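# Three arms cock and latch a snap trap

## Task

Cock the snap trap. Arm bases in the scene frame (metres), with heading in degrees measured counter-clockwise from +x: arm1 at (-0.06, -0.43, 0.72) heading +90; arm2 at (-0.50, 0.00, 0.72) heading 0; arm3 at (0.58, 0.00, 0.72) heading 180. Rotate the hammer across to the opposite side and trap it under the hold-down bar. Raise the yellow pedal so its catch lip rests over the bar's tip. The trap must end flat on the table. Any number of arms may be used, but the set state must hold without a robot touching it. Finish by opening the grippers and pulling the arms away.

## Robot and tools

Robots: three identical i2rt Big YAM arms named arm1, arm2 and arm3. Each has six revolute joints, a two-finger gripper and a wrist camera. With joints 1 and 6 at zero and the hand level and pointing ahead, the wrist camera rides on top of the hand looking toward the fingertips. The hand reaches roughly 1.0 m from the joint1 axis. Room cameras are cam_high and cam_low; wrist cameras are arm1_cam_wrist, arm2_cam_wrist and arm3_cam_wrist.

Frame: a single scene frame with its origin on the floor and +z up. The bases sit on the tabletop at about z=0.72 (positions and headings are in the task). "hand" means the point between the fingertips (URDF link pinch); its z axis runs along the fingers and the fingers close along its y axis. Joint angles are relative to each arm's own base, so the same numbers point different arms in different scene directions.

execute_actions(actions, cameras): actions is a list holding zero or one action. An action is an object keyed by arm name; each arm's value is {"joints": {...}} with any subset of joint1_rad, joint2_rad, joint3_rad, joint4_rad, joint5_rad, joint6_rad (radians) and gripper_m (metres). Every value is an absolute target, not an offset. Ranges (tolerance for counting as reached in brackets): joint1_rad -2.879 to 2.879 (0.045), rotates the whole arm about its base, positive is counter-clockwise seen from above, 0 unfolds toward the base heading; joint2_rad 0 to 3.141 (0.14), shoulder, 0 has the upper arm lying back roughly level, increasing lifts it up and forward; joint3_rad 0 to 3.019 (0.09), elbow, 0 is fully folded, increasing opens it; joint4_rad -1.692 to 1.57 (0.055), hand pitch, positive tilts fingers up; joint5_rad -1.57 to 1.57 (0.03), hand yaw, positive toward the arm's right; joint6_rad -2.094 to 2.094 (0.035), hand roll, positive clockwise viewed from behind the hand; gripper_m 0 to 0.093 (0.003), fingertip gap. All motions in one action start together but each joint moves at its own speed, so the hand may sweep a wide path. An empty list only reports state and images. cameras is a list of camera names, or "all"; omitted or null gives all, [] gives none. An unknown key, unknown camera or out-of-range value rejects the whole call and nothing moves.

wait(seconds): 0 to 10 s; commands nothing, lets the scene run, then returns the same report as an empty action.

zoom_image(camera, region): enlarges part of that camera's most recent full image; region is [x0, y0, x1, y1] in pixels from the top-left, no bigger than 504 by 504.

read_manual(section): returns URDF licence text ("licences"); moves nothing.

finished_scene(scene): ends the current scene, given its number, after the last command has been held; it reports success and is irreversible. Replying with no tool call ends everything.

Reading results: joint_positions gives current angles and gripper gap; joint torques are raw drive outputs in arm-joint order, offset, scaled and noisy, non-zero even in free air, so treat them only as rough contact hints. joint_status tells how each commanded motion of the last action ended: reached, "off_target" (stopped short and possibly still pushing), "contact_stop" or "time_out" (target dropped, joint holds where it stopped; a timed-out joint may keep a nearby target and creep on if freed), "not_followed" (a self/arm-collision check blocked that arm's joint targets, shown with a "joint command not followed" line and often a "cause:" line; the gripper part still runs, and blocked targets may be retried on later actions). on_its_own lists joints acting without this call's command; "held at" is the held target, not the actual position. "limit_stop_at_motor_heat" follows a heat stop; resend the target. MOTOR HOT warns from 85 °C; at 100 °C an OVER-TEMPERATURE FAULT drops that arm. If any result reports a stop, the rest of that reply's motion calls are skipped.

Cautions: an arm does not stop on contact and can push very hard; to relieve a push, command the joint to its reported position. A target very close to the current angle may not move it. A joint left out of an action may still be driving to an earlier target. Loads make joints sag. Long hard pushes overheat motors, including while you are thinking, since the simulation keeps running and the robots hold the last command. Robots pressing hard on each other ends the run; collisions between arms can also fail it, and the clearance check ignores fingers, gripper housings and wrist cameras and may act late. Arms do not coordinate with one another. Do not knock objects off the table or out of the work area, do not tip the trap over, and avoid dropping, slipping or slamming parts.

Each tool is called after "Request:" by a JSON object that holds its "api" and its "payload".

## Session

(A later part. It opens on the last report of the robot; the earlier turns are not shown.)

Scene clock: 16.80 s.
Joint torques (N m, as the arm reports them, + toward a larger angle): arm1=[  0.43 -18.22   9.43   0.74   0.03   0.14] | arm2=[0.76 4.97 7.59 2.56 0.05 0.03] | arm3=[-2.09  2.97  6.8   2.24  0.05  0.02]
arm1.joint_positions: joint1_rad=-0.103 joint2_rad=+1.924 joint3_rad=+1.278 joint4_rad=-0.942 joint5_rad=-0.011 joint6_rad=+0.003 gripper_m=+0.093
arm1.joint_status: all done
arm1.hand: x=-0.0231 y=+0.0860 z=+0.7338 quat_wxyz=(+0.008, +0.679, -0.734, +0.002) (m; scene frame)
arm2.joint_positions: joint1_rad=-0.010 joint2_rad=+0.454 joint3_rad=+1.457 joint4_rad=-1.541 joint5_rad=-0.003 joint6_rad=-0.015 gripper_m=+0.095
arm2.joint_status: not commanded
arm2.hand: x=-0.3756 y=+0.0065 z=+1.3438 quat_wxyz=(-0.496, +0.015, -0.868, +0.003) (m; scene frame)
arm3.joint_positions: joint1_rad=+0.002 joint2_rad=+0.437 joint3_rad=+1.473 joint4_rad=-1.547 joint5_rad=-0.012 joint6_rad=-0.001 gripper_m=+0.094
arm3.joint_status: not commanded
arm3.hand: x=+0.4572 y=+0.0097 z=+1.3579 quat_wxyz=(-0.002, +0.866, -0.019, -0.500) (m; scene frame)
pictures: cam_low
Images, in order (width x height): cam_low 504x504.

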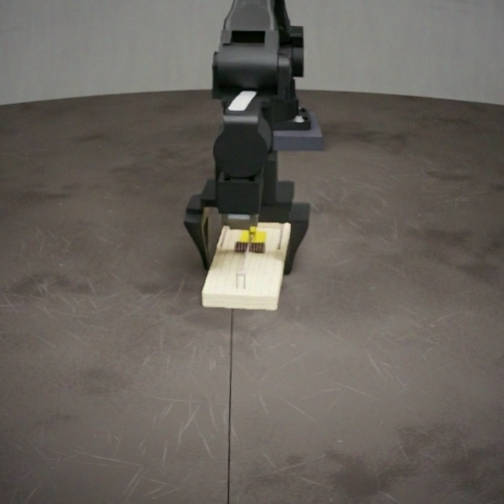

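Request:
{"api": "execute_actions", "payload": {"actions": [{"arm1":{"joints":{"joint2_rad":1.3,"joint4_rad":-0.6}}}], "cameras": []}}

Request:
{"api": "execute_actions", "payload": {"actions": [{"arm1":{"joints":{"joint2_rad":1.193,"joint3_rad":0.361,"joint4_rad":0.06}}}], "cameras": ["arm1_cam_wrist","arm2_cam_wrist"]}}

Scene clock: 18.57 s.
Joint torques (N m, as the arm reports them, + toward a larger angle): arm1=[  0.97 -10.98  11.     2.15   0.05   0.01] | arm2=[0.66 5.03 7.51 2.57 0.03 0.05] | arm3=[-2.1   3.    6.79  2.25  0.05  0.01]
arm1.joint_positions: joint1_rad=-0.103 joint2_rad=+1.296 joint3_rad=+1.295 joint4_rad=-0.610 joint5_rad=-0.011 joint6_rad=+0.003 gripper_m=+0.093
arm1.joint_status: all done
arm1.hand: x=-0.0208 y=+0.1355 z=+1.1199 quat_wxyz=(-0.337, +0.605, -0.648, -0.318) (m; scene frame)
arm2.joint_positions: joint1_rad=-0.010 joint2_rad=+0.454 joint3_rad=+1.457 joint4_rad=-1.541 joint5_rad=-0.003 joint6_rad=-0.015 gripper_m=+0.095
arm2.joint_status: not commanded
arm2.hand: x=-0.3756 y=+0.0065 z=+1.3438 quat_wxyz=(-0.496, +0.015, -0.868, +0.003) (m; scene frame)
arm3.joint_positions: joint1_rad=+0.002 joint2_rad=+0.437 joint3_rad=+1.473 joint4_rad=-1.547 joint5_rad=-0.012 joint6_rad=-0.001 gripper_m=+0.094
arm3.joint_status: not commanded
arm3.hand: x=+0.4572 y=+0.0097 z=+1.3579 quat_wxyz=(-0.002, +0.866, -0.019, -0.500) (m; scene frame)
pictures: none
No camera images: the call's "cameras" was empty. Leave "cameras" out to get every camera's image.

Scene clock: 20.13 s.
Joint torques (N m, as the arm reports them, + toward a larger angle): arm1=[ 0.33 -7.33  7.37  2.31  0.01  0.11] | arm2=[0.47 4.82 7.47 2.59 0.05 0.04] | arm3=[-2.07  2.96  6.79  2.25  0.05  0.02]
arm1.joint_positions: joint1_rad=-0.103 joint2_rad=+1.199 joint3_rad=+0.357 joint4_rad=+0.039 joint5_rad=-0.011 joint6_rad=+0.003 gripper_m=+0.093
arm1.joint_status: all done
arm1.hand: x=-0.0340 y=-0.0581 z=+0.7934 quat_wxyz=(-0.273, +0.632, -0.678, -0.259) (m; scene frame)
arm2.joint_positions: joint1_rad=-0.010 joint2_rad=+0.454 joint3_rad=+1.457 joint4_rad=-1.541 joint5_rad=-0.003 joint6_rad=-0.015 gripper_m=+0.095
arm2.joint_status: not commanded
arm2.hand: x=-0.3756 y=+0.0065 z=+1.3438 quat_wxyz=(-0.496, +0.015, -0.868, +0.003) (m; scene frame)
arm3.joint_positions: joint1_rad=+0.002 joint2_rad=+0.437 joint3_rad=+1.473 joint4_rad=-1.547 joint5_rad=-0.012 joint6_rad=-0.001 gripper_m=+0.094
arm3.joint_status: not commanded
arm3.hand: x=+0.4572 y=+0.0097 z=+1.3579 quat_wxyz=(-0.002, +0.866, -0.019, -0.500) (m; scene frame)
pictures: arm1_cam_wrist, arm2_cam_wrist
Images, in order (width x height): arm1_cam_wrist 504x504, arm2_cam_wrist 504x504.

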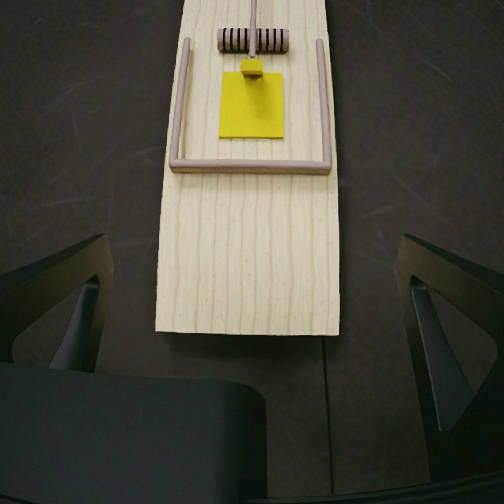

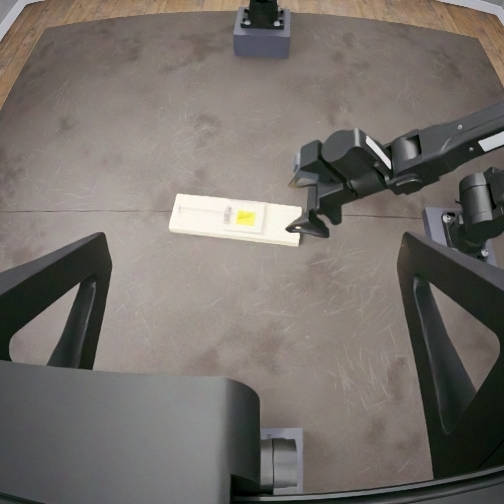

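Request:
{"api": "execute_actions", "payload": {"actions": [{"arm1":{"joints":{"joint2_rad":1.47,"joint3_rad":0.31,"joint4_rad":0.385}},"arm2":{"joints":{"joint1_rad":0.22,"joint2_rad":1.5,"joint3_rad":0.354,"joint4_rad":0.55,"joint6_rad":-1.57,"gripper_m":0.03}}}]}}

Scene clock: 22.47 s.
Joint torques (N m, as the arm reports them, + toward a larger angle): arm1=[ 0.59 -6.87  4.71  2.39  0.    0.11] | arm2=[ 1.48 -7.13  5.14  3.1  -0.02  0.04] | arm3=[-2.08  2.97  6.79  2.24  0.05  0.02]
arm1.joint_positions: joint1_rad=-0.103 joint2_rad=+1.467 joint3_rad=+0.312 joint4_rad=+0.364 joint5_rad=-0.011 joint6_rad=+0.003 gripper_m=+0.093
arm1.joint_status: all done
arm1.hand: x=-0.0335 y=-0.0535 z=+0.7370 quat_wxyz=(-0.277, +0.630, -0.676, -0.262) (m; scene frame)
arm2.joint_positions: joint1_rad=+0.211 joint2_rad=+1.502 joint3_rad=+0.354 joint4_rad=+0.527 joint5_rad=-0.003 joint6_rad=-1.562 gripper_m=+0.030
arm2.joint_status: all done
arm2.hand: x=-0.0912 y=+0.0975 z=+0.8127 quat_wxyz=(-0.360, +0.696, -0.551, +0.285) (m; scene frame)
arm3.joint_positions: joint1_rad=+0.002 joint2_rad=+0.437 joint3_rad=+1.473 joint4_rad=-1.547 joint5_rad=-0.012 joint6_rad=-0.001 gripper_m=+0.094
arm3.joint_status: not commanded
arm3.hand: x=+0.4572 y=+0.0097 z=+1.3579 quat_wxyz=(-0.002, +0.866, -0.019, -0.500) (m; scene frame)
pictures: arm1_cam_wrist, arm2_cam_wrist, arm3_cam_wrist, cam_high, cam_low
Images, in order (width x height): arm1_cam_wrist 504x504, arm2_cam_wrist 504x504, arm3_cam_wrist 504x504, cam_high 504x504, cam_low 504x504.

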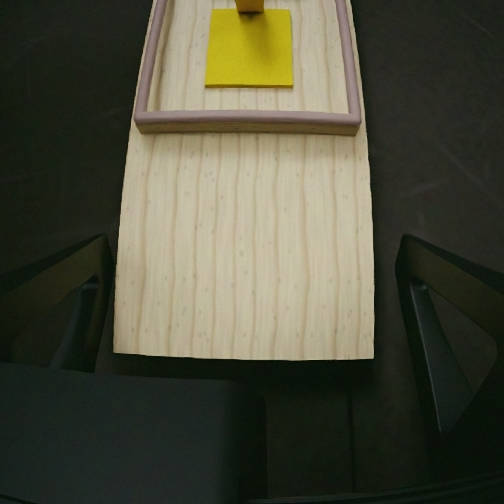

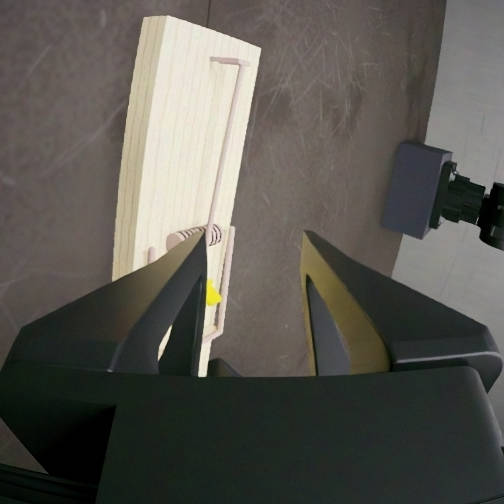

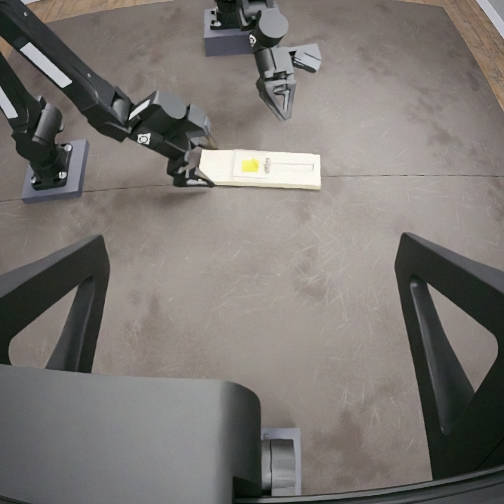

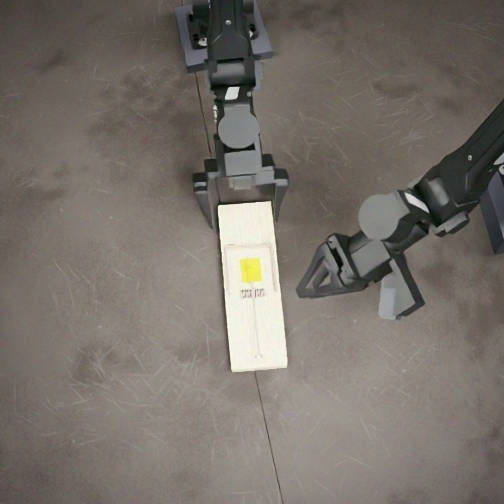

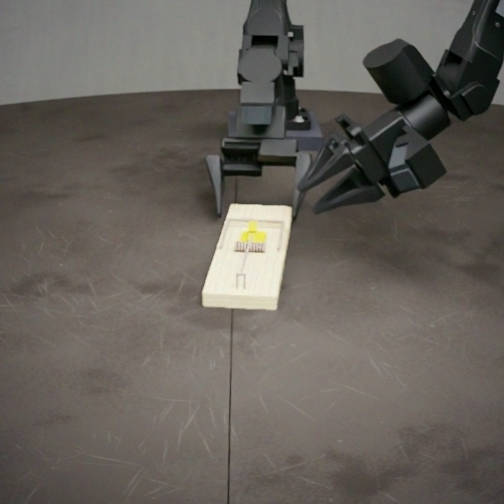

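Request:
{"api": "execute_actions", "payload": {"actions": [{"arm1":{"joints":{"joint4_rad":0.285}},"arm2":{"joints":{"joint2_rad":1.74,"joint3_rad":0.515,"joint4_rad":0.657}}}], "cameras": ["arm1_cam_wrist","arm2_cam_wrist","cam_low"]}}

Request:
{"api": "zoom_image", "payload": {"camera": "cam_low", "region": [170, 150, 370, 320]}}

Scene clock: 23.63 s.
Joint torques (N m, as the arm reports them, + toward a larger angle): arm1=[ 0.24 -7.31  4.64  0.46  0.05  0.1 ] | arm2=[ 1.15 -9.44  5.67  2.99 -0.01  0.03] | arm3=[-2.08  3.03  6.8   2.24  0.05  0.01]
arm1.joint_positions: joint1_rad=-0.103 joint2_rad=+1.466 joint3_rad=+0.312 joint4_rad=+0.312 joint5_rad=-0.011 joint6_rad=+0.002 gripper_m=+0.093
arm1.joint_status: all done
arm1.hand: x=-0.0340 y=-0.0626 z=+0.7287 quat_wxyz=(-0.260, +0.637, -0.683, -0.246) (m; scene frame)
arm2.joint_positions: joint1_rad=+0.211 joint2_rad=+1.743 joint3_rad=+0.497 joint4_rad=+0.637 joint5_rad=-0.003 joint6_rad=-1.563 gripper_m=+0.030
arm2.joint_status: all done
arm2.hand: x=-0.0356 y=+0.1104 z=+0.7804 quat_wxyz=(-0.364, +0.695, -0.549, +0.289) (m; scene frame)
arm3.joint_positions: joint1_rad=+0.002 joint2_rad=+0.437 joint3_rad=+1.473 joint4_rad=-1.547 joint5_rad=-0.012 joint6_rad=-0.001 gripper_m=+0.094
arm3.joint_status: not commanded
arm3.hand: x=+0.4572 y=+0.0097 z=+1.3579 quat_wxyz=(-0.002, +0.866, -0.019, -0.500) (m; scene frame)
pictures: arm1_cam_wrist, arm2_cam_wrist, cam_low
Images, in order (width x height): arm1_cam_wrist 504x504, arm2_cam_wrist 504x504, cam_low 504x504.

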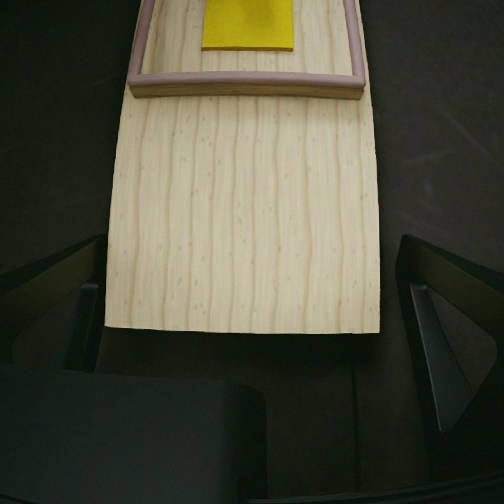

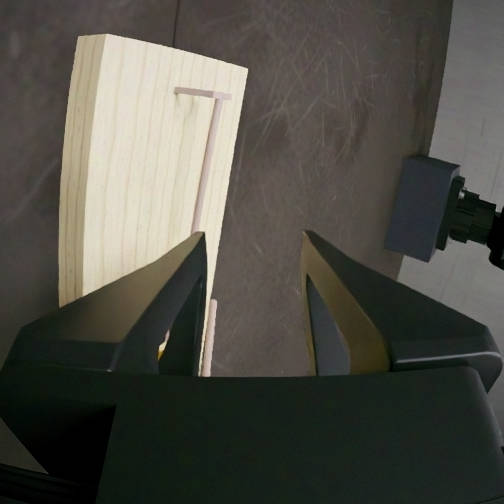

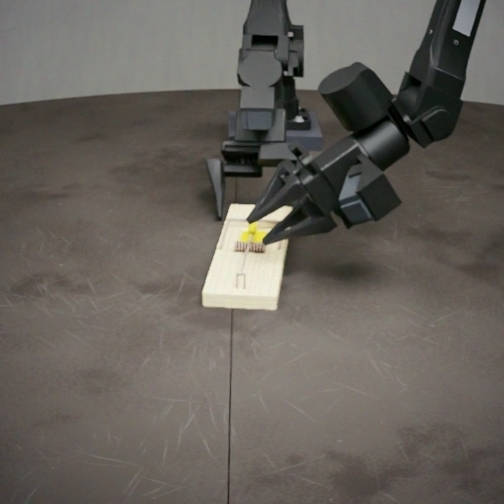

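Region (170, 150, 370, 320) of cam_low's 504x504 image, scaled by 2.520, with more detail than that image has; it fills the top 428 rows of this view, and the rest is white.

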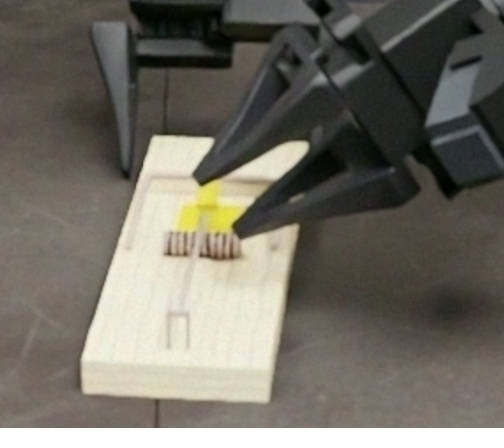

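Request:
{"api": "execute_actions", "payload": {"actions": [{"arm1":{"joints":{"joint4_rad":0.31,"gripper_m":0.06}},"arm2":{"joints":{"joint2_rad":1.83,"joint4_rad":0.745}}}], "cameras": ["arm1_cam_wrist","arm2_cam_wrist","cam_low"]}}

Request:
{"api": "zoom_image", "payload": {"camera": "cam_low", "region": [170, 150, 370, 320]}}

Scene clock: 24.53 s.
Joint torques (N m, as the arm reports them, + toward a larger angle): arm1=[ 0.33 -6.9   4.59  1.41 -0.11  0.11] | arm2=[ 1.3  -9.48  4.68  3.06  0.01  0.04] | arm3=[-2.1   3.01  6.78  2.25  0.05  0.01]
arm1.joint_positions: joint1_rad=-0.103 joint2_rad=+1.465 joint3_rad=+0.312 joint4_rad=+0.312 joint5_rad=-0.008 joint6_rad=+0.002 gripper_m=+0.079
arm1.joint_status: gripper_m off_target (ended at +0.079, target +0.060); the others done
arm1.hand: x=-0.0335 y=-0.0626 z=+0.7288 quat_wxyz=(-0.261, +0.636, -0.683, -0.245) (m; scene frame)
arm2.joint_positions: joint1_rad=+0.211 joint2_rad=+1.835 joint3_rad=+0.497 joint4_rad=+0.722 joint5_rad=-0.003 joint6_rad=-1.563 gripper_m=+0.030
arm2.joint_status: all done
arm2.hand: x=-0.0374 y=+0.1097 z=+0.7558 quat_wxyz=(-0.361, +0.696, -0.550, +0.287) (m; scene frame)
arm3.joint_positions: joint1_rad=+0.002 joint2_rad=+0.437 joint3_rad=+1.473 joint4_rad=-1.547 joint5_rad=-0.012 joint6_rad=-0.001 gripper_m=+0.094
arm3.joint_status: not commanded
arm3.hand: x=+0.4572 y=+0.0097 z=+1.3579 quat_wxyz=(-0.002, +0.866, -0.019, -0.500) (m; scene frame)
pictures: arm1_cam_wrist, arm2_cam_wrist, cam_low
Images, in order (width x height): arm1_cam_wrist 504x504, arm2_cam_wrist 504x504, cam_low 504x504.

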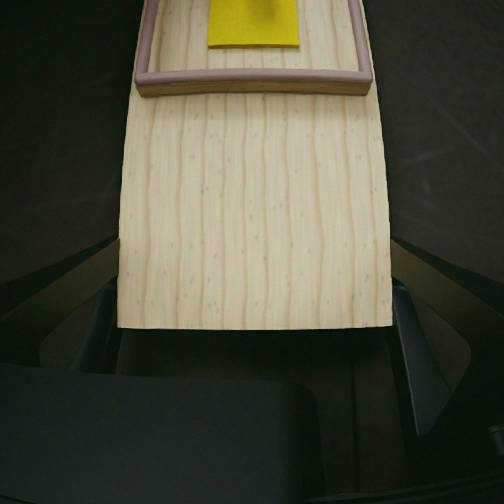

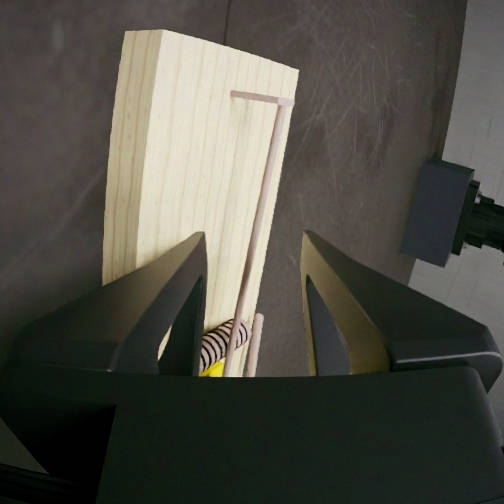

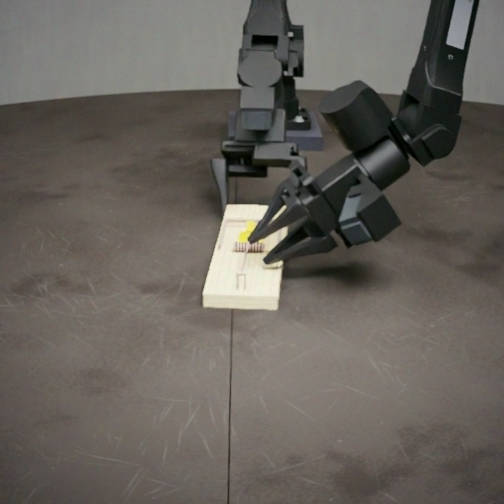

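Region (170, 150, 370, 320) of cam_low's 504x504 image, scaled by 2.520, with more detail than that image has; it fills the top 428 rows of this view, and the rest is white.

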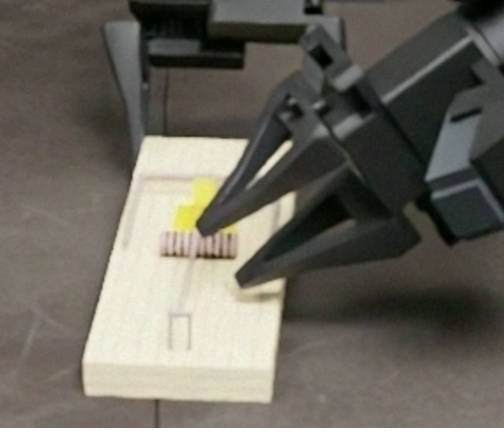

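Request:
{"api": "execute_actions", "payload": {"actions": [{"arm2":{"joints":{"joint2_rad":1.87,"joint3_rad":0.63,"joint4_rad":0.65}}}], "cameras": ["arm2_cam_wrist","cam_low"]}}

Request:
{"api": "zoom_image", "payload": {"camera": "cam_low", "region": [170, 150, 370, 320]}}

Scene clock: 25.53 s.
Joint torques (N m, as the arm reports them, + toward a larger angle): arm1=[ 1.05 -6.9   4.67  1.6  -0.12  0.13] | arm2=[  1.29 -11.02   5.71   1.78   0.01   0.06] | arm3=[-2.09  2.99  6.79  2.24  0.05  0.02]
arm1.joint_positions: joint1_rad=-0.103 joint2_rad=+1.465 joint3_rad=+0.312 joint4_rad=+0.312 joint5_rad=-0.008 joint6_rad=+0.002 gripper_m=+0.079
arm1.joint_status: not commanded
arm1.hand: x=-0.0335 y=-0.0626 z=+0.7288 quat_wxyz=(-0.261, +0.636, -0.683, -0.245) (m; scene frame)
arm2.joint_positions: joint1_rad=+0.211 joint2_rad=+1.872 joint3_rad=+0.608 joint4_rad=+0.660 joint5_rad=-0.003 joint6_rad=-1.563 gripper_m=+0.030
arm2.joint_status: all done
arm2.hand: x=+0.0030 y=+0.1194 z=+0.7598 quat_wxyz=(-0.366, +0.694, -0.549, +0.290) (m; scene frame)
arm3.joint_positions: joint1_rad=+0.002 joint2_rad=+0.437 joint3_rad=+1.473 joint4_rad=-1.547 joint5_rad=-0.012 joint6_rad=-0.001 gripper_m=+0.094
arm3.joint_status: not commanded
arm3.hand: x=+0.4572 y=+0.0097 z=+1.3579 quat_wxyz=(-0.002, +0.866, -0.019, -0.500) (m; scene frame)
pictures: arm2_cam_wrist, cam_low
Images, in order (width x height): arm2_cam_wrist 504x504, cam_low 504x504.

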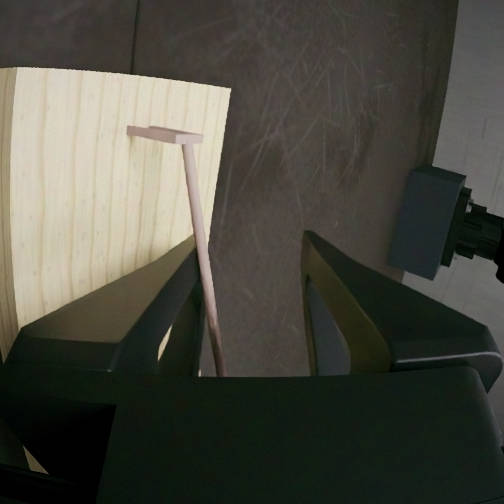

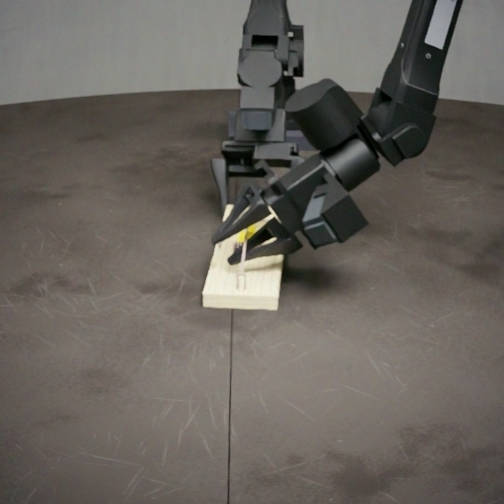

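Region (170, 150, 370, 320) of cam_low's 504x504 image, scaled by 2.520, with more detail than that image has; it fills the top 428 rows of this view, and the rest is white.

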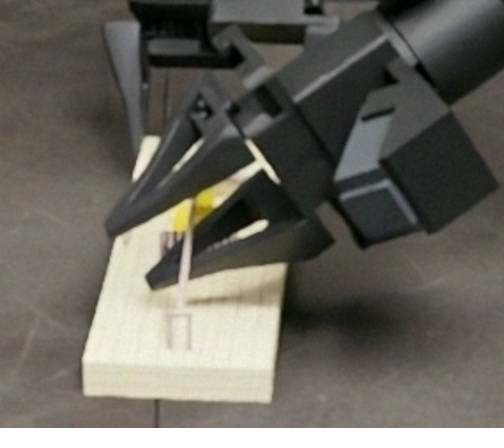

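Request:
{"api": "execute_actions", "payload": {"actions": [{"arm2":{"joints":{"joint2_rad":1.80,"joint3_rad":0.48,"joint4_rad":0.74}}}], "cameras": []}}

Request:
{"api": "execute_actions", "payload": {"actions": [{"arm2":{"joints":{"joint1_rad":0.16,"joint2_rad":1.70,"joint6_rad":-0.8}}}], "cameras": []}}

Request:
{"api": "execute_actions", "payload": {"actions": [{"arm2":{"joints":{"joint6_rad":1.58}}}], "cameras": []}}

Request:
{"api": "execute_actions", "payload": {"actions": [{"arm2":{"joints":{"joint2_rad":1.825}}}], "cameras": ["arm2_cam_wrist","cam_low","cam_high"]}}

Request:
{"api": "zoom_image", "payload": {"camera": "cam_low", "region": [170, 150, 370, 320]}}

Scene clock: 26.73 s.
Joint torques (N m, as the arm reports them, + toward a larger angle): arm1=[ 0.83 -7.05  4.86  1.37 -0.14  0.07] | arm2=[ 1.15 -9.94  3.73  3.25  0.    0.04] | arm3=[-2.08  3.    6.79  2.24  0.05  0.01]
arm1.joint_positions: joint1_rad=-0.103 joint2_rad=+1.465 joint3_rad=+0.312 joint4_rad=+0.312 joint5_rad=-0.008 joint6_rad=+0.002 gripper_m=+0.079
arm1.joint_status: not commanded
arm1.hand: x=-0.0335 y=-0.0626 z=+0.7288 quat_wxyz=(-0.261, +0.636, -0.683, -0.245) (m; scene frame)
arm2.joint_positions: joint1_rad=+0.211 joint2_rad=+1.802 joint3_rad=+0.478 joint4_rad=+0.718 joint5_rad=-0.003 joint6_rad=-1.563 gripper_m=+0.030
arm2.joint_status: all done
arm2.hand: x=-0.0422 y=+0.1087 z=+0.7645 quat_wxyz=(-0.365, +0.694, -0.549, +0.290) (m; scene frame)
arm3.joint_positions: joint1_rad=+0.002 joint2_rad=+0.437 joint3_rad=+1.473 joint4_rad=-1.547 joint5_rad=-0.012 joint6_rad=-0.001 gripper_m=+0.094
arm3.joint_status: not commanded
arm3.hand: x=+0.4572 y=+0.0097 z=+1.3579 quat_wxyz=(-0.002, +0.866, -0.019, -0.500) (m; scene frame)
pictures: none
No camera images: the call's "cameras" was empty. Leave "cameras" out to get every camera's image.

Scene clock: 28.47 s.
Joint torques (N m, as the arm reports them, + toward a larger angle): arm1=[ 0.91 -7.44  4.65  1.58 -0.11  0.12] | arm2=[-0.16 -8.85  4.74  3.    0.02  0.22] | arm3=[-2.09  2.98  6.8   2.24  0.05  0.02]
arm1.joint_positions: joint1_rad=-0.103 joint2_rad=+1.465 joint3_rad=+0.312 joint4_rad=+0.312 joint5_rad=-0.008 joint6_rad=+0.002 gripper_m=+0.079
arm1.joint_status: not commanded
arm1.hand: x=-0.0335 y=-0.0626 z=+0.7288 quat_wxyz=(-0.261, +0.636, -0.683, -0.245) (m; scene frame)
arm2.joint_positions: joint1_rad=+0.166 joint2_rad=+1.698 joint3_rad=+0.478 joint4_rad=+0.723 joint5_rad=-0.003 joint6_rad=-0.809 gripper_m=+0.030
arm2.joint_status: all done
arm2.hand: x=-0.0240 y=+0.0914 z=+0.8130 quat_wxyz=(-0.488, +0.414, -0.752, +0.159) (m; scene frame)
arm3.joint_positions: joint1_rad=+0.002 joint2_rad=+0.437 joint3_rad=+1.473 joint4_rad=-1.547 joint5_rad=-0.012 joint6_rad=-0.001 gripper_m=+0.094
arm3.joint_status: not commanded
arm3.hand: x=+0.4572 y=+0.0097 z=+1.3579 quat_wxyz=(-0.002, +0.866, -0.019, -0.500) (m; scene frame)
pictures: none
No camera images: the call's "cameras" was empty. Leave "cameras" out to get every camera's image.

Scene clock: 30.97 s.
Joint torques (N m, as the arm reports them, + toward a larger angle): arm1=[ 1.5  -7.55  4.77  1.52 -0.14  0.11] | arm2=[-0.37 -8.67  4.71  2.95  0.08 -0.03] | arm3=[-2.09  2.98  6.8   2.25  0.05  0.02]
arm1.joint_positions: joint1_rad=-0.103 joint2_rad=+1.465 joint3_rad=+0.312 joint4_rad=+0.312 joint5_rad=-0.008 joint6_rad=+0.002 gripper_m=+0.079
arm1.joint_status: not commanded
arm1.hand: x=-0.0335 y=-0.0626 z=+0.7288 quat_wxyz=(-0.261, +0.636, -0.683, -0.245) (m; scene frame)
arm2.joint_positions: joint1_rad=+0.166 joint2_rad=+1.698 joint3_rad=+0.478 joint4_rad=+0.723 joint5_rad=-0.003 joint6_rad=+1.572 gripper_m=+0.030
arm2.joint_status: all done
arm2.hand: x=-0.0240 y=+0.0914 z=+0.8130 quat_wxyz=(-0.329, -0.545, -0.663, -0.394) (m; scene frame)
arm3.joint_positions: joint1_rad=+0.002 joint2_rad=+0.437 joint3_rad=+1.473 joint4_rad=-1.547 joint5_rad=-0.012 joint6_rad=-0.001 gripper_m=+0.094
arm3.joint_status: not commanded
arm3.hand: x=+0.4572 y=+0.0097 z=+1.3579 quat_wxyz=(-0.002, +0.866, -0.019, -0.500) (m; scene frame)
pictures: none
No camera images: the call's "cameras" was empty. Leave "cameras" out to get every camera's image.

Scene clock: 31.83 s.
Joint torques (N m, as the arm reports them, + toward a larger angle): arm1=[ 1.11 -7.48  4.6   1.31 -0.05  0.18] | arm2=[-0.32 -9.83  3.58  2.82  0.1   0.05] | arm3=[-2.11  3.03  6.79  2.24  0.05  0.02]
arm1.joint_positions: joint1_rad=-0.103 joint2_rad=+1.465 joint3_rad=+0.312 joint4_rad=+0.312 joint5_rad=-0.008 joint6_rad=+0.002 gripper_m=+0.079
arm1.joint_status: not commanded
arm1.hand: x=-0.0335 y=-0.0626 z=+0.7288 quat_wxyz=(-0.261, +0.636, -0.683, -0.245) (m; scene frame)
arm2.joint_positions: joint1_rad=+0.166 joint2_rad=+1.835 joint3_rad=+0.478 joint4_rad=+0.723 joint5_rad=-0.003 joint6_rad=+1.573 gripper_m=+0.030
arm2.joint_status: all done
arm2.hand: x=-0.0424 y=+0.0873 z=+0.7509 quat_wxyz=(-0.291, -0.566, -0.688, -0.348) (m; scene frame)
arm3.joint_positions: joint1_rad=+0.002 joint2_rad=+0.437 joint3_rad=+1.473 joint4_rad=-1.547 joint5_rad=-0.012 joint6_rad=-0.001 gripper_m=+0.094
arm3.joint_status: not commanded
arm3.hand: x=+0.4572 y=+0.0097 z=+1.3579 quat_wxyz=(-0.002, +0.866, -0.019, -0.500) (m; scene frame)
pictures: arm2_cam_wrist, cam_high, cam_low
Images, in order (width x height): arm2_cam_wrist 504x504, cam_high 504x504, cam_low 504x504.

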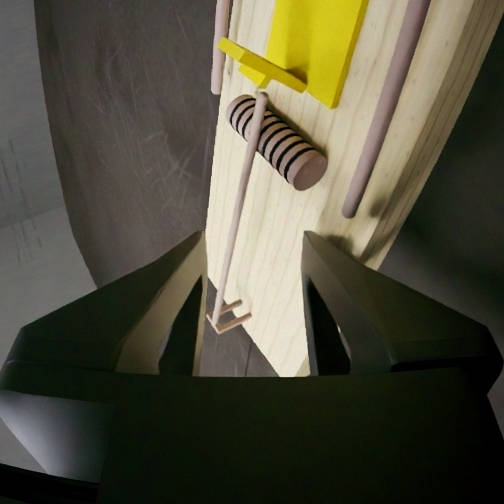

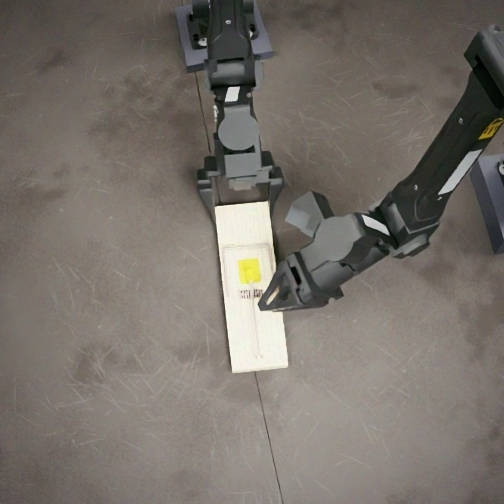

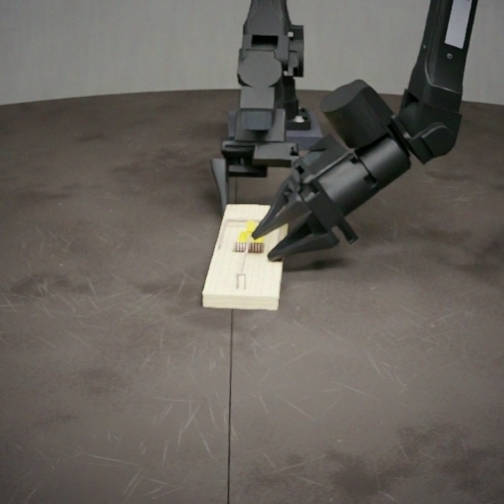

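Region (170, 150, 370, 320) of cam_low's 504x504 image, scaled by 2.520, with more detail than that image has; it fills the top 428 rows of this view, and the rest is white.

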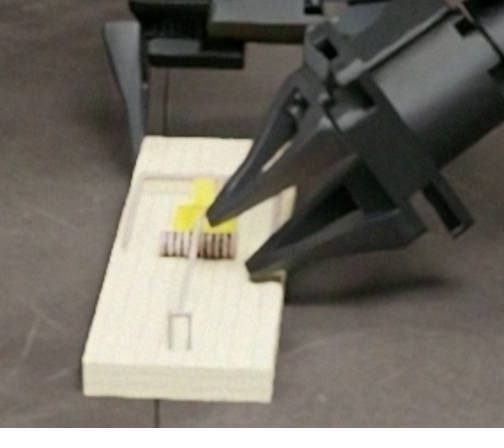

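Request:
{"api": "execute_actions", "payload": {"actions": [{"arm2":{"joints":{"joint2_rad":1.87,"joint3_rad":0.63,"joint4_rad":0.65}}}], "cameras": ["arm2_cam_wrist"]}}

Scene clock: 32.80 s.
Joint torques (N m, as the arm reports them, + toward a larger angle): arm1=[ 0.68 -7.69  4.67  1.31 -0.28  0.08] | arm2=[ -0.2  -10.68   5.5    1.8    0.08   0.03] | arm3=[-2.08  2.99  6.8   2.25  0.05  0.02]
arm1.joint_positions: joint1_rad=-0.103 joint2_rad=+1.465 joint3_rad=+0.312 joint4_rad=+0.312 joint5_rad=-0.003 joint6_rad=+0.005 gripper_m=+0.079
arm1.joint_status: not commanded
arm1.hand: x=-0.0327 y=-0.0627 z=+0.7288 quat_wxyz=(-0.262, +0.634, -0.685, -0.244) (m; scene frame)
arm2.joint_positions: joint1_rad=+0.166 joint2_rad=+1.869 joint3_rad=+0.612 joint4_rad=+0.660 joint5_rad=-0.003 joint6_rad=+1.573 gripper_m=+0.030
arm2.joint_status: all done
arm2.hand: x=+0.0101 y=+0.0975 z=+0.7627 quat_wxyz=(-0.301, -0.561, -0.682, -0.361) (m; scene frame)
arm3.joint_positions: joint1_rad=+0.002 joint2_rad=+0.437 joint3_rad=+1.473 joint4_rad=-1.547 joint5_rad=-0.012 joint6_rad=-0.001 gripper_m=+0.094
arm3.joint_status: not commanded
arm3.hand: x=+0.4572 y=+0.0097 z=+1.3579 quat_wxyz=(-0.002, +0.866, -0.019, -0.500) (m; scene frame)
pictures: arm2_cam_wrist
Images, in order (width x height): arm2_cam_wrist 504x504.

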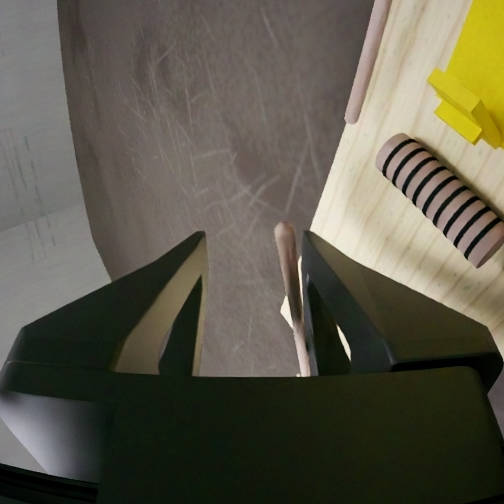

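Request:
{"api": "execute_actions", "payload": {"actions": [{"arm2":{"joints":{"joint1_rad":0.215,"joint2_rad":1.77,"joint4_rad":0.55,"joint6_rad":0.8}}}], "cameras": ["arm2_cam_wrist","cam_low","arm3_cam_wrist"]}}

Scene clock: 34.67 s.
Joint torques (N m, as the arm reports them, + toward a larger angle): arm1=[ 1.09 -7.69  4.61  1.39 -0.26  0.1 ] | arm2=[  0.77 -10.47   6.45   1.82   0.08  -0.13] | arm3=[-2.07  2.99  6.79  2.25  0.06  0.01]
arm1.joint_positions: joint1_rad=-0.103 joint2_rad=+1.465 joint3_rad=+0.312 joint4_rad=+0.312 joint5_rad=-0.003 joint6_rad=+0.005 gripper_m=+0.079
arm1.joint_status: not commanded
arm1.hand: x=-0.0327 y=-0.0627 z=+0.7288 quat_wxyz=(-0.262, +0.634, -0.685, -0.244) (m; scene frame)
arm2.joint_positions: joint1_rad=+0.209 joint2_rad=+1.771 joint3_rad=+0.612 joint4_rad=+0.560 joint5_rad=-0.003 joint6_rad=+0.809 gripper_m=+0.030
arm2.joint_status: all done
arm2.hand: x=+0.0056 y=+0.1195 z=+0.7906 quat_wxyz=(-0.408, -0.248, -0.848, -0.231) (m; scene frame)
arm3.joint_positions: joint1_rad=+0.002 joint2_rad=+0.437 joint3_rad=+1.473 joint4_rad=-1.547 joint5_rad=-0.012 joint6_rad=-0.001 gripper_m=+0.094
arm3.joint_status: not commanded
arm3.hand: x=+0.4572 y=+0.0097 z=+1.3579 quat_wxyz=(-0.002, +0.866, -0.019, -0.500) (m; scene frame)
pictures: arm2_cam_wrist, arm3_cam_wrist, cam_low
Images, in order (width x height): arm2_cam_wrist 504x504, arm3_cam_wrist 504x504, cam_low 504x504.

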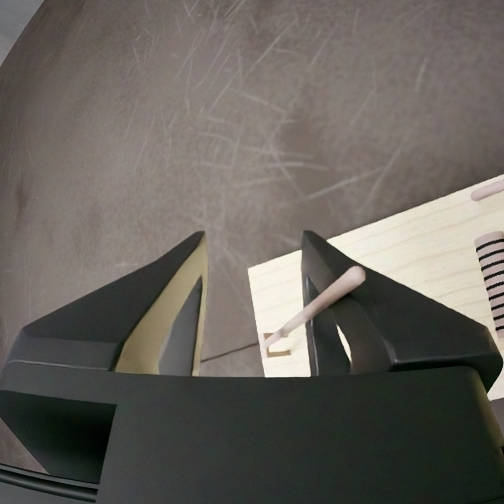

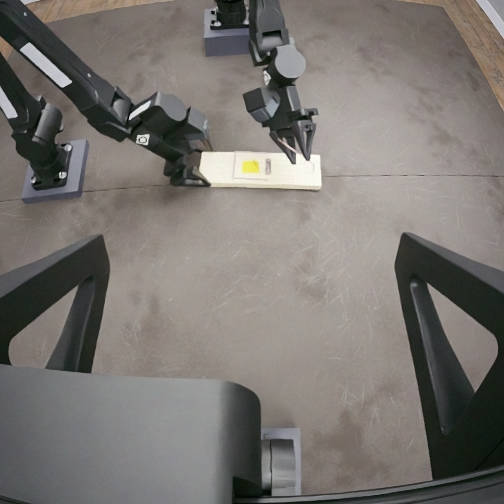

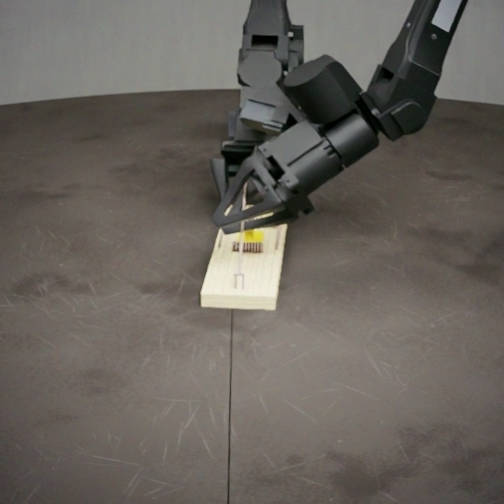

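Request:
{"api": "execute_actions", "payload": {"actions": [{"arm2":{"joints":{"joint1_rad":0.318,"joint2_rad":1.75,"joint3_rad":0.67,"joint4_rad":0.49,"joint6_rad":0.0}}}], "cameras": ["arm2_cam_wrist"]}}

Request:
{"api": "execute_actions", "payload": {"actions": [{"arm2":{"joints":{"joint1_rad":0.42,"joint2_rad":1.81,"joint3_rad":0.73,"joint6_rad":-0.7}}}], "cameras": ["arm2_cam_wrist","cam_low","cam_high"]}}

Scene clock: 36.53 s.
Joint torques (N m, as the arm reports them, + toward a larger angle): arm1=[ 0.7  -6.87  4.55  1.56 -0.07  0.09] | arm2=[  0.92 -11.59   8.31   1.93  -0.12  -0.05] | arm3=[-2.1   2.97  6.79  2.24  0.05  0.02]
arm1.joint_positions: joint1_rad=-0.102 joint2_rad=+1.465 joint3_rad=+0.313 joint4_rad=+0.312 joint5_rad=-0.008 joint6_rad=+0.005 gripper_m=+0.079
arm1.joint_status: not commanded
arm1.hand: x=-0.0336 y=-0.0622 z=+0.7290 quat_wxyz=(-0.261, +0.635, -0.684, -0.246) (m; scene frame)
arm2.joint_positions: joint1_rad=+0.311 joint2_rad=+1.766 joint3_rad=+0.630 joint4_rad=+0.498 joint5_rad=+0.000 joint6_rad=+0.008 gripper_m=+0.030
arm2.joint_status: all done
arm2.hand: x=-0.0080 y=+0.1697 z=+0.7869 quat_wxyz=(-0.445, +0.146, -0.880, -0.072) (m; scene frame)
arm3.joint_positions: joint1_rad=+0.002 joint2_rad=+0.437 joint3_rad=+1.473 joint4_rad=-1.547 joint5_rad=-0.012 joint6_rad=-0.001 gripper_m=+0.094
arm3.joint_status: not commanded
arm3.hand: x=+0.4572 y=+0.0097 z=+1.3579 quat_wxyz=(-0.002, +0.866, -0.019, -0.500) (m; scene frame)
pictures: arm2_cam_wrist
Images, in order (width x height): arm2_cam_wrist 504x504.

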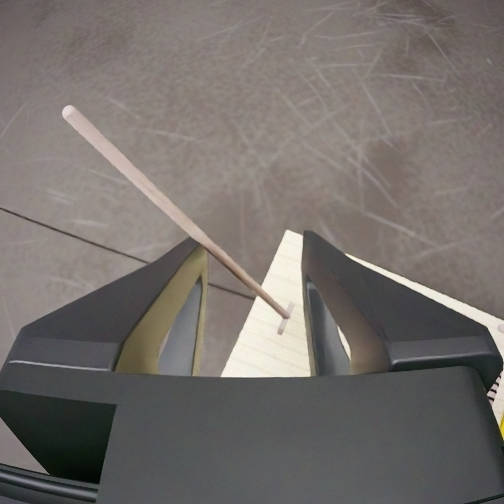

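Scene clock: 38.20 s.
Joint torques (N m, as the arm reports them, + toward a larger angle): arm1=[ 0.82 -7.16  4.36  1.5  -0.12  0.14] | arm2=[ -0.09 -10.75   7.83   1.88  -0.05   0.04] | arm3=[-2.04  2.99  6.79  2.24  0.05  0.01]
arm1.joint_positions: joint1_rad=-0.102 joint2_rad=+1.465 joint3_rad=+0.313 joint4_rad=+0.312 joint5_rad=-0.008 joint6_rad=+0.005 gripper_m=+0.079
arm1.joint_status: not commanded
arm1.hand: x=-0.0336 y=-0.0622 z=+0.7290 quat_wxyz=(-0.261, +0.635, -0.684, -0.246) (m; scene frame)
arm2.joint_positions: joint1_rad=+0.424 joint2_rad=+1.807 joint3_rad=+0.698 joint4_rad=+0.498 joint5_rad=-0.002 joint6_rad=-0.692 gripper_m=+0.030
arm2.joint_status: all done
arm2.hand: x=-0.0056 y=+0.2366 z=+0.7902 quat_wxyz=(-0.459, +0.480, -0.745, +0.061) (m; scene frame)
arm3.joint_positions: joint1_rad=+0.002 joint2_rad=+0.437 joint3_rad=+1.473 joint4_rad=-1.547 joint5_rad=-0.012 joint6_rad=-0.001 gripper_m=+0.094
arm3.joint_status: not commanded
arm3.hand: x=+0.4572 y=+0.0097 z=+1.3579 quat_wxyz=(-0.002, +0.866, -0.019, -0.500) (m; scene frame)
pictures: arm2_cam_wrist, cam_high, cam_low
Images, in order (width x height): arm2_cam_wrist 504x504, cam_high 504x504, cam_low 504x504.

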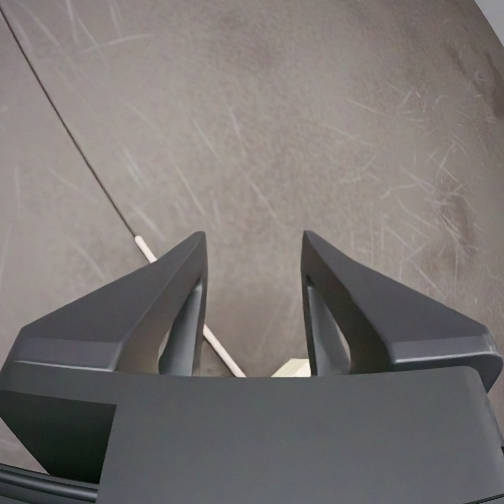

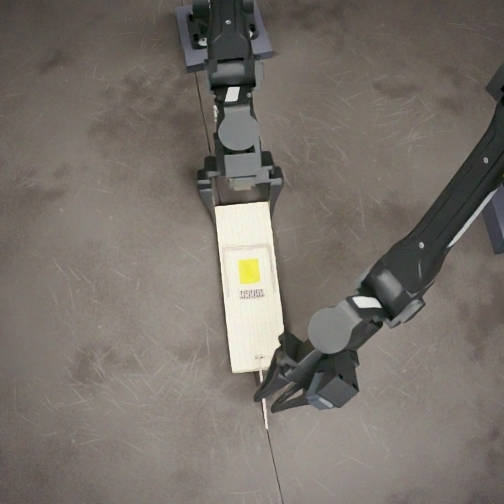

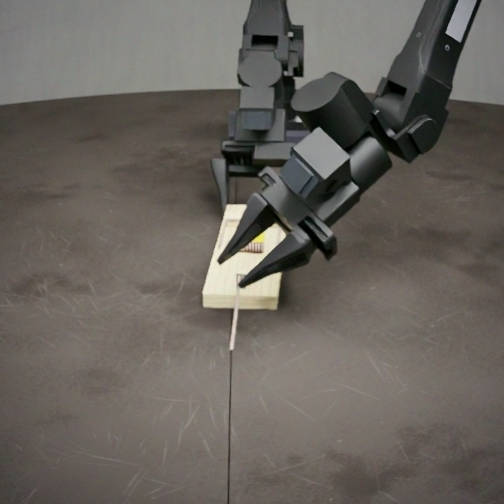

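Request:
{"api": "execute_actions", "payload": {"actions": [{"arm2":{"joints":{"joint3_rad":0.5,"joint4_rad":0.72,"joint6_rad":-1.57}},"arm3":{"joints":{"joint1_rad":0.01,"joint2_rad":1.9,"joint3_rad":0.558,"joint4_rad":0.93,"joint6_rad":-1.57,"gripper_m":0.016}}}], "cameras": ["arm3_cam_wrist","cam_low","cam_high"]}}

Scene clock: 40.80 s.
Joint torques (N m, as the arm reports them, + toward a larger angle): arm1=[ 0.83 -7.48  4.56  1.4  -0.09  0.1 ] | arm2=[ 0.   -9.34  4.06  3.15 -0.07  0.02] | arm3=[ -1.16 -12.3    2.83   3.13   0.04   0.01]
arm1.joint_positions: joint1_rad=-0.102 joint2_rad=+1.465 joint3_rad=+0.313 joint4_rad=+0.312 joint5_rad=-0.008 joint6_rad=+0.005 gripper_m=+0.079
arm1.joint_status: not commanded
arm1.hand: x=-0.0336 y=-0.0622 z=+0.7290 quat_wxyz=(-0.261, +0.635, -0.684, -0.246) (m; scene frame)
arm2.joint_positions: joint1_rad=+0.424 joint2_rad=+1.809 joint3_rad=+0.495 joint4_rad=+0.697 joint5_rad=-0.002 joint6_rad=-1.562 gripper_m=+0.030
arm2.joint_status: all done
arm2.hand: x=-0.0717 y=+0.2045 z=+0.7608 quat_wxyz=(-0.388, +0.751, -0.474, +0.247) (m; scene frame)
arm3.joint_positions: joint1_rad=+0.002 joint2_rad=+1.891 joint3_rad=+0.563 joint4_rad=+0.905 joint5_rad=-0.013 joint6_rad=-1.560 gripper_m=+0.016
arm3.joint_status: all done
arm3.hand: x=+0.0590 y=+0.0223 z=+0.7891 quat_wxyz=(-0.380, +0.612, +0.580, -0.380) (m; scene frame)
pictures: arm3_cam_wrist, cam_high, cam_low
Images, in order (width x height): arm3_cam_wrist 504x504, cam_high 504x504, cam_low 504x504.

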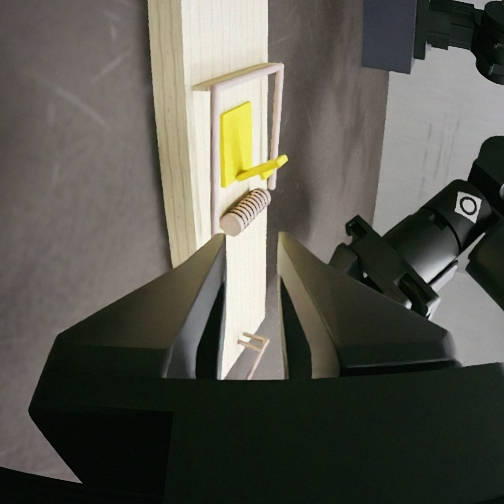

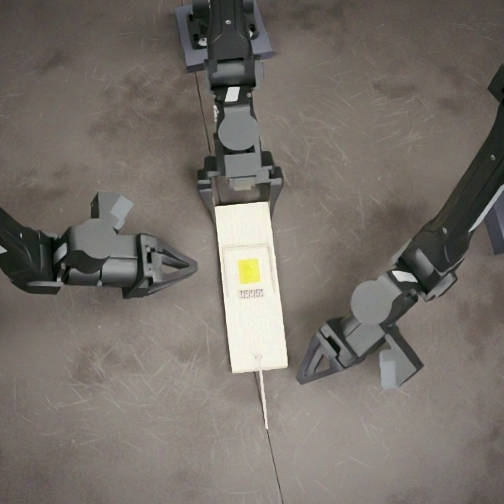

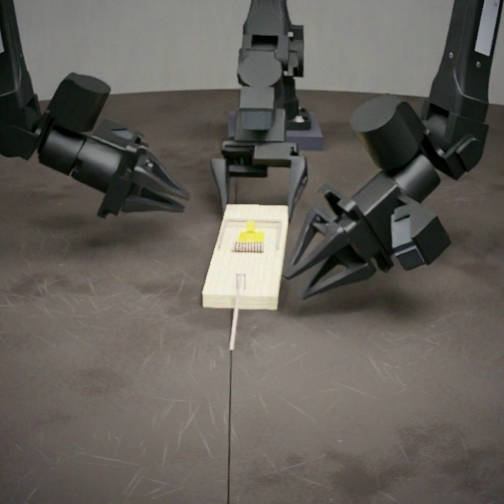

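Request:
{"api": "execute_actions", "payload": {"actions": [{"arm3":{"joints":{"joint1_rad":0.052,"joint2_rad":2.04,"joint3_rad":0.69,"joint4_rad":0.98}}}], "cameras": ["arm3_cam_wrist","cam_low","arm1_cam_wrist"]}}

Request:
{"api": "zoom_image", "payload": {"camera": "cam_low", "region": [130, 150, 330, 320]}}

Scene clock: 41.87 s.
Joint torques (N m, as the arm reports them, + toward a larger angle): arm1=[ 1.26 -7.19  4.43  1.49 -0.07  0.09] | arm2=[ 0.13 -9.2   4.06  3.06 -0.06  0.02] | arm3=[ -1.3  -13.11   4.1    2.99   0.05   0.02]
arm1.joint_positions: joint1_rad=-0.102 joint2_rad=+1.465 joint3_rad=+0.313 joint4_rad=+0.312 joint5_rad=-0.008 joint6_rad=+0.005 gripper_m=+0.079
arm1.joint_status: not commanded
arm1.hand: x=-0.0336 y=-0.0622 z=+0.7290 quat_wxyz=(-0.261, +0.635, -0.684, -0.246) (m; scene frame)
arm2.joint_positions: joint1_rad=+0.424 joint2_rad=+1.809 joint3_rad=+0.495 joint4_rad=+0.697 joint5_rad=-0.002 joint6_rad=-1.562 gripper_m=+0.030
arm2.joint_status: not commanded
arm2.hand: x=-0.0717 y=+0.2045 z=+0.7608 quat_wxyz=(-0.388, +0.751, -0.474, +0.247) (m; scene frame)
arm3.joint_positions: joint1_rad=+0.047 joint2_rad=+2.027 joint3_rad=+0.675 joint4_rad=+0.957 joint5_rad=-0.013 joint6_rad=-1.561 gripper_m=+0.016
arm3.joint_status: all done
arm3.hand: x=+0.0207 y=-0.0014 z=+0.7655 quat_wxyz=(-0.380, +0.593, +0.588, -0.397) (m; scene frame)
pictures: arm1_cam_wrist, arm3_cam_wrist, cam_low
Images, in order (width x height): arm1_cam_wrist 504x504, arm3_cam_wrist 504x504, cam_low 504x504.

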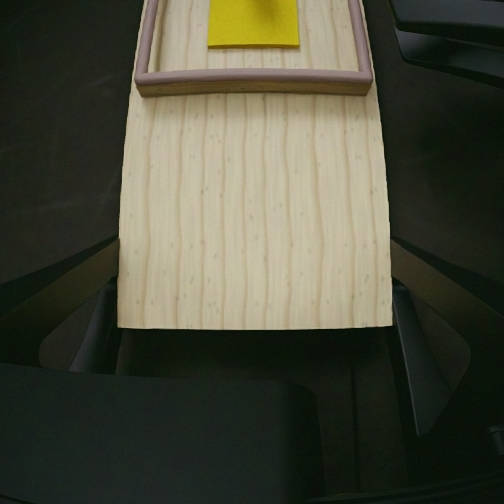

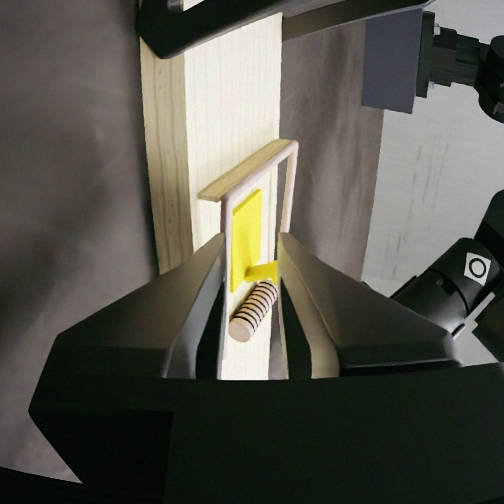

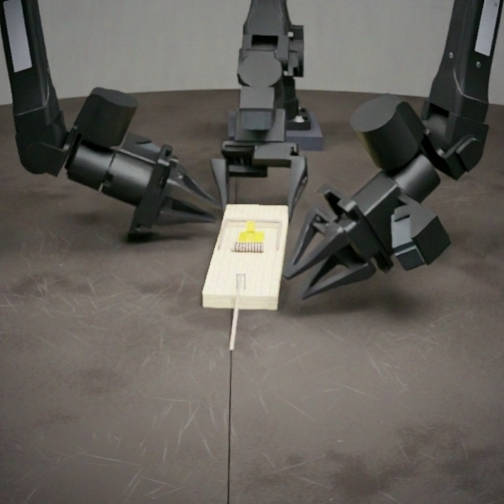

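Region (130, 150, 330, 320) of cam_low's 504x504 image, scaled by 2.520, with more detail than that image has; it fills the top 428 rows of this view, and the rest is white.

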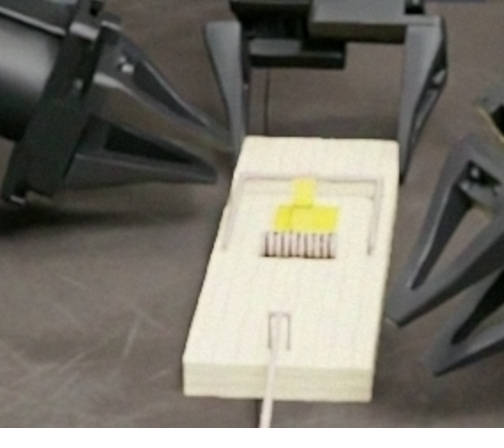

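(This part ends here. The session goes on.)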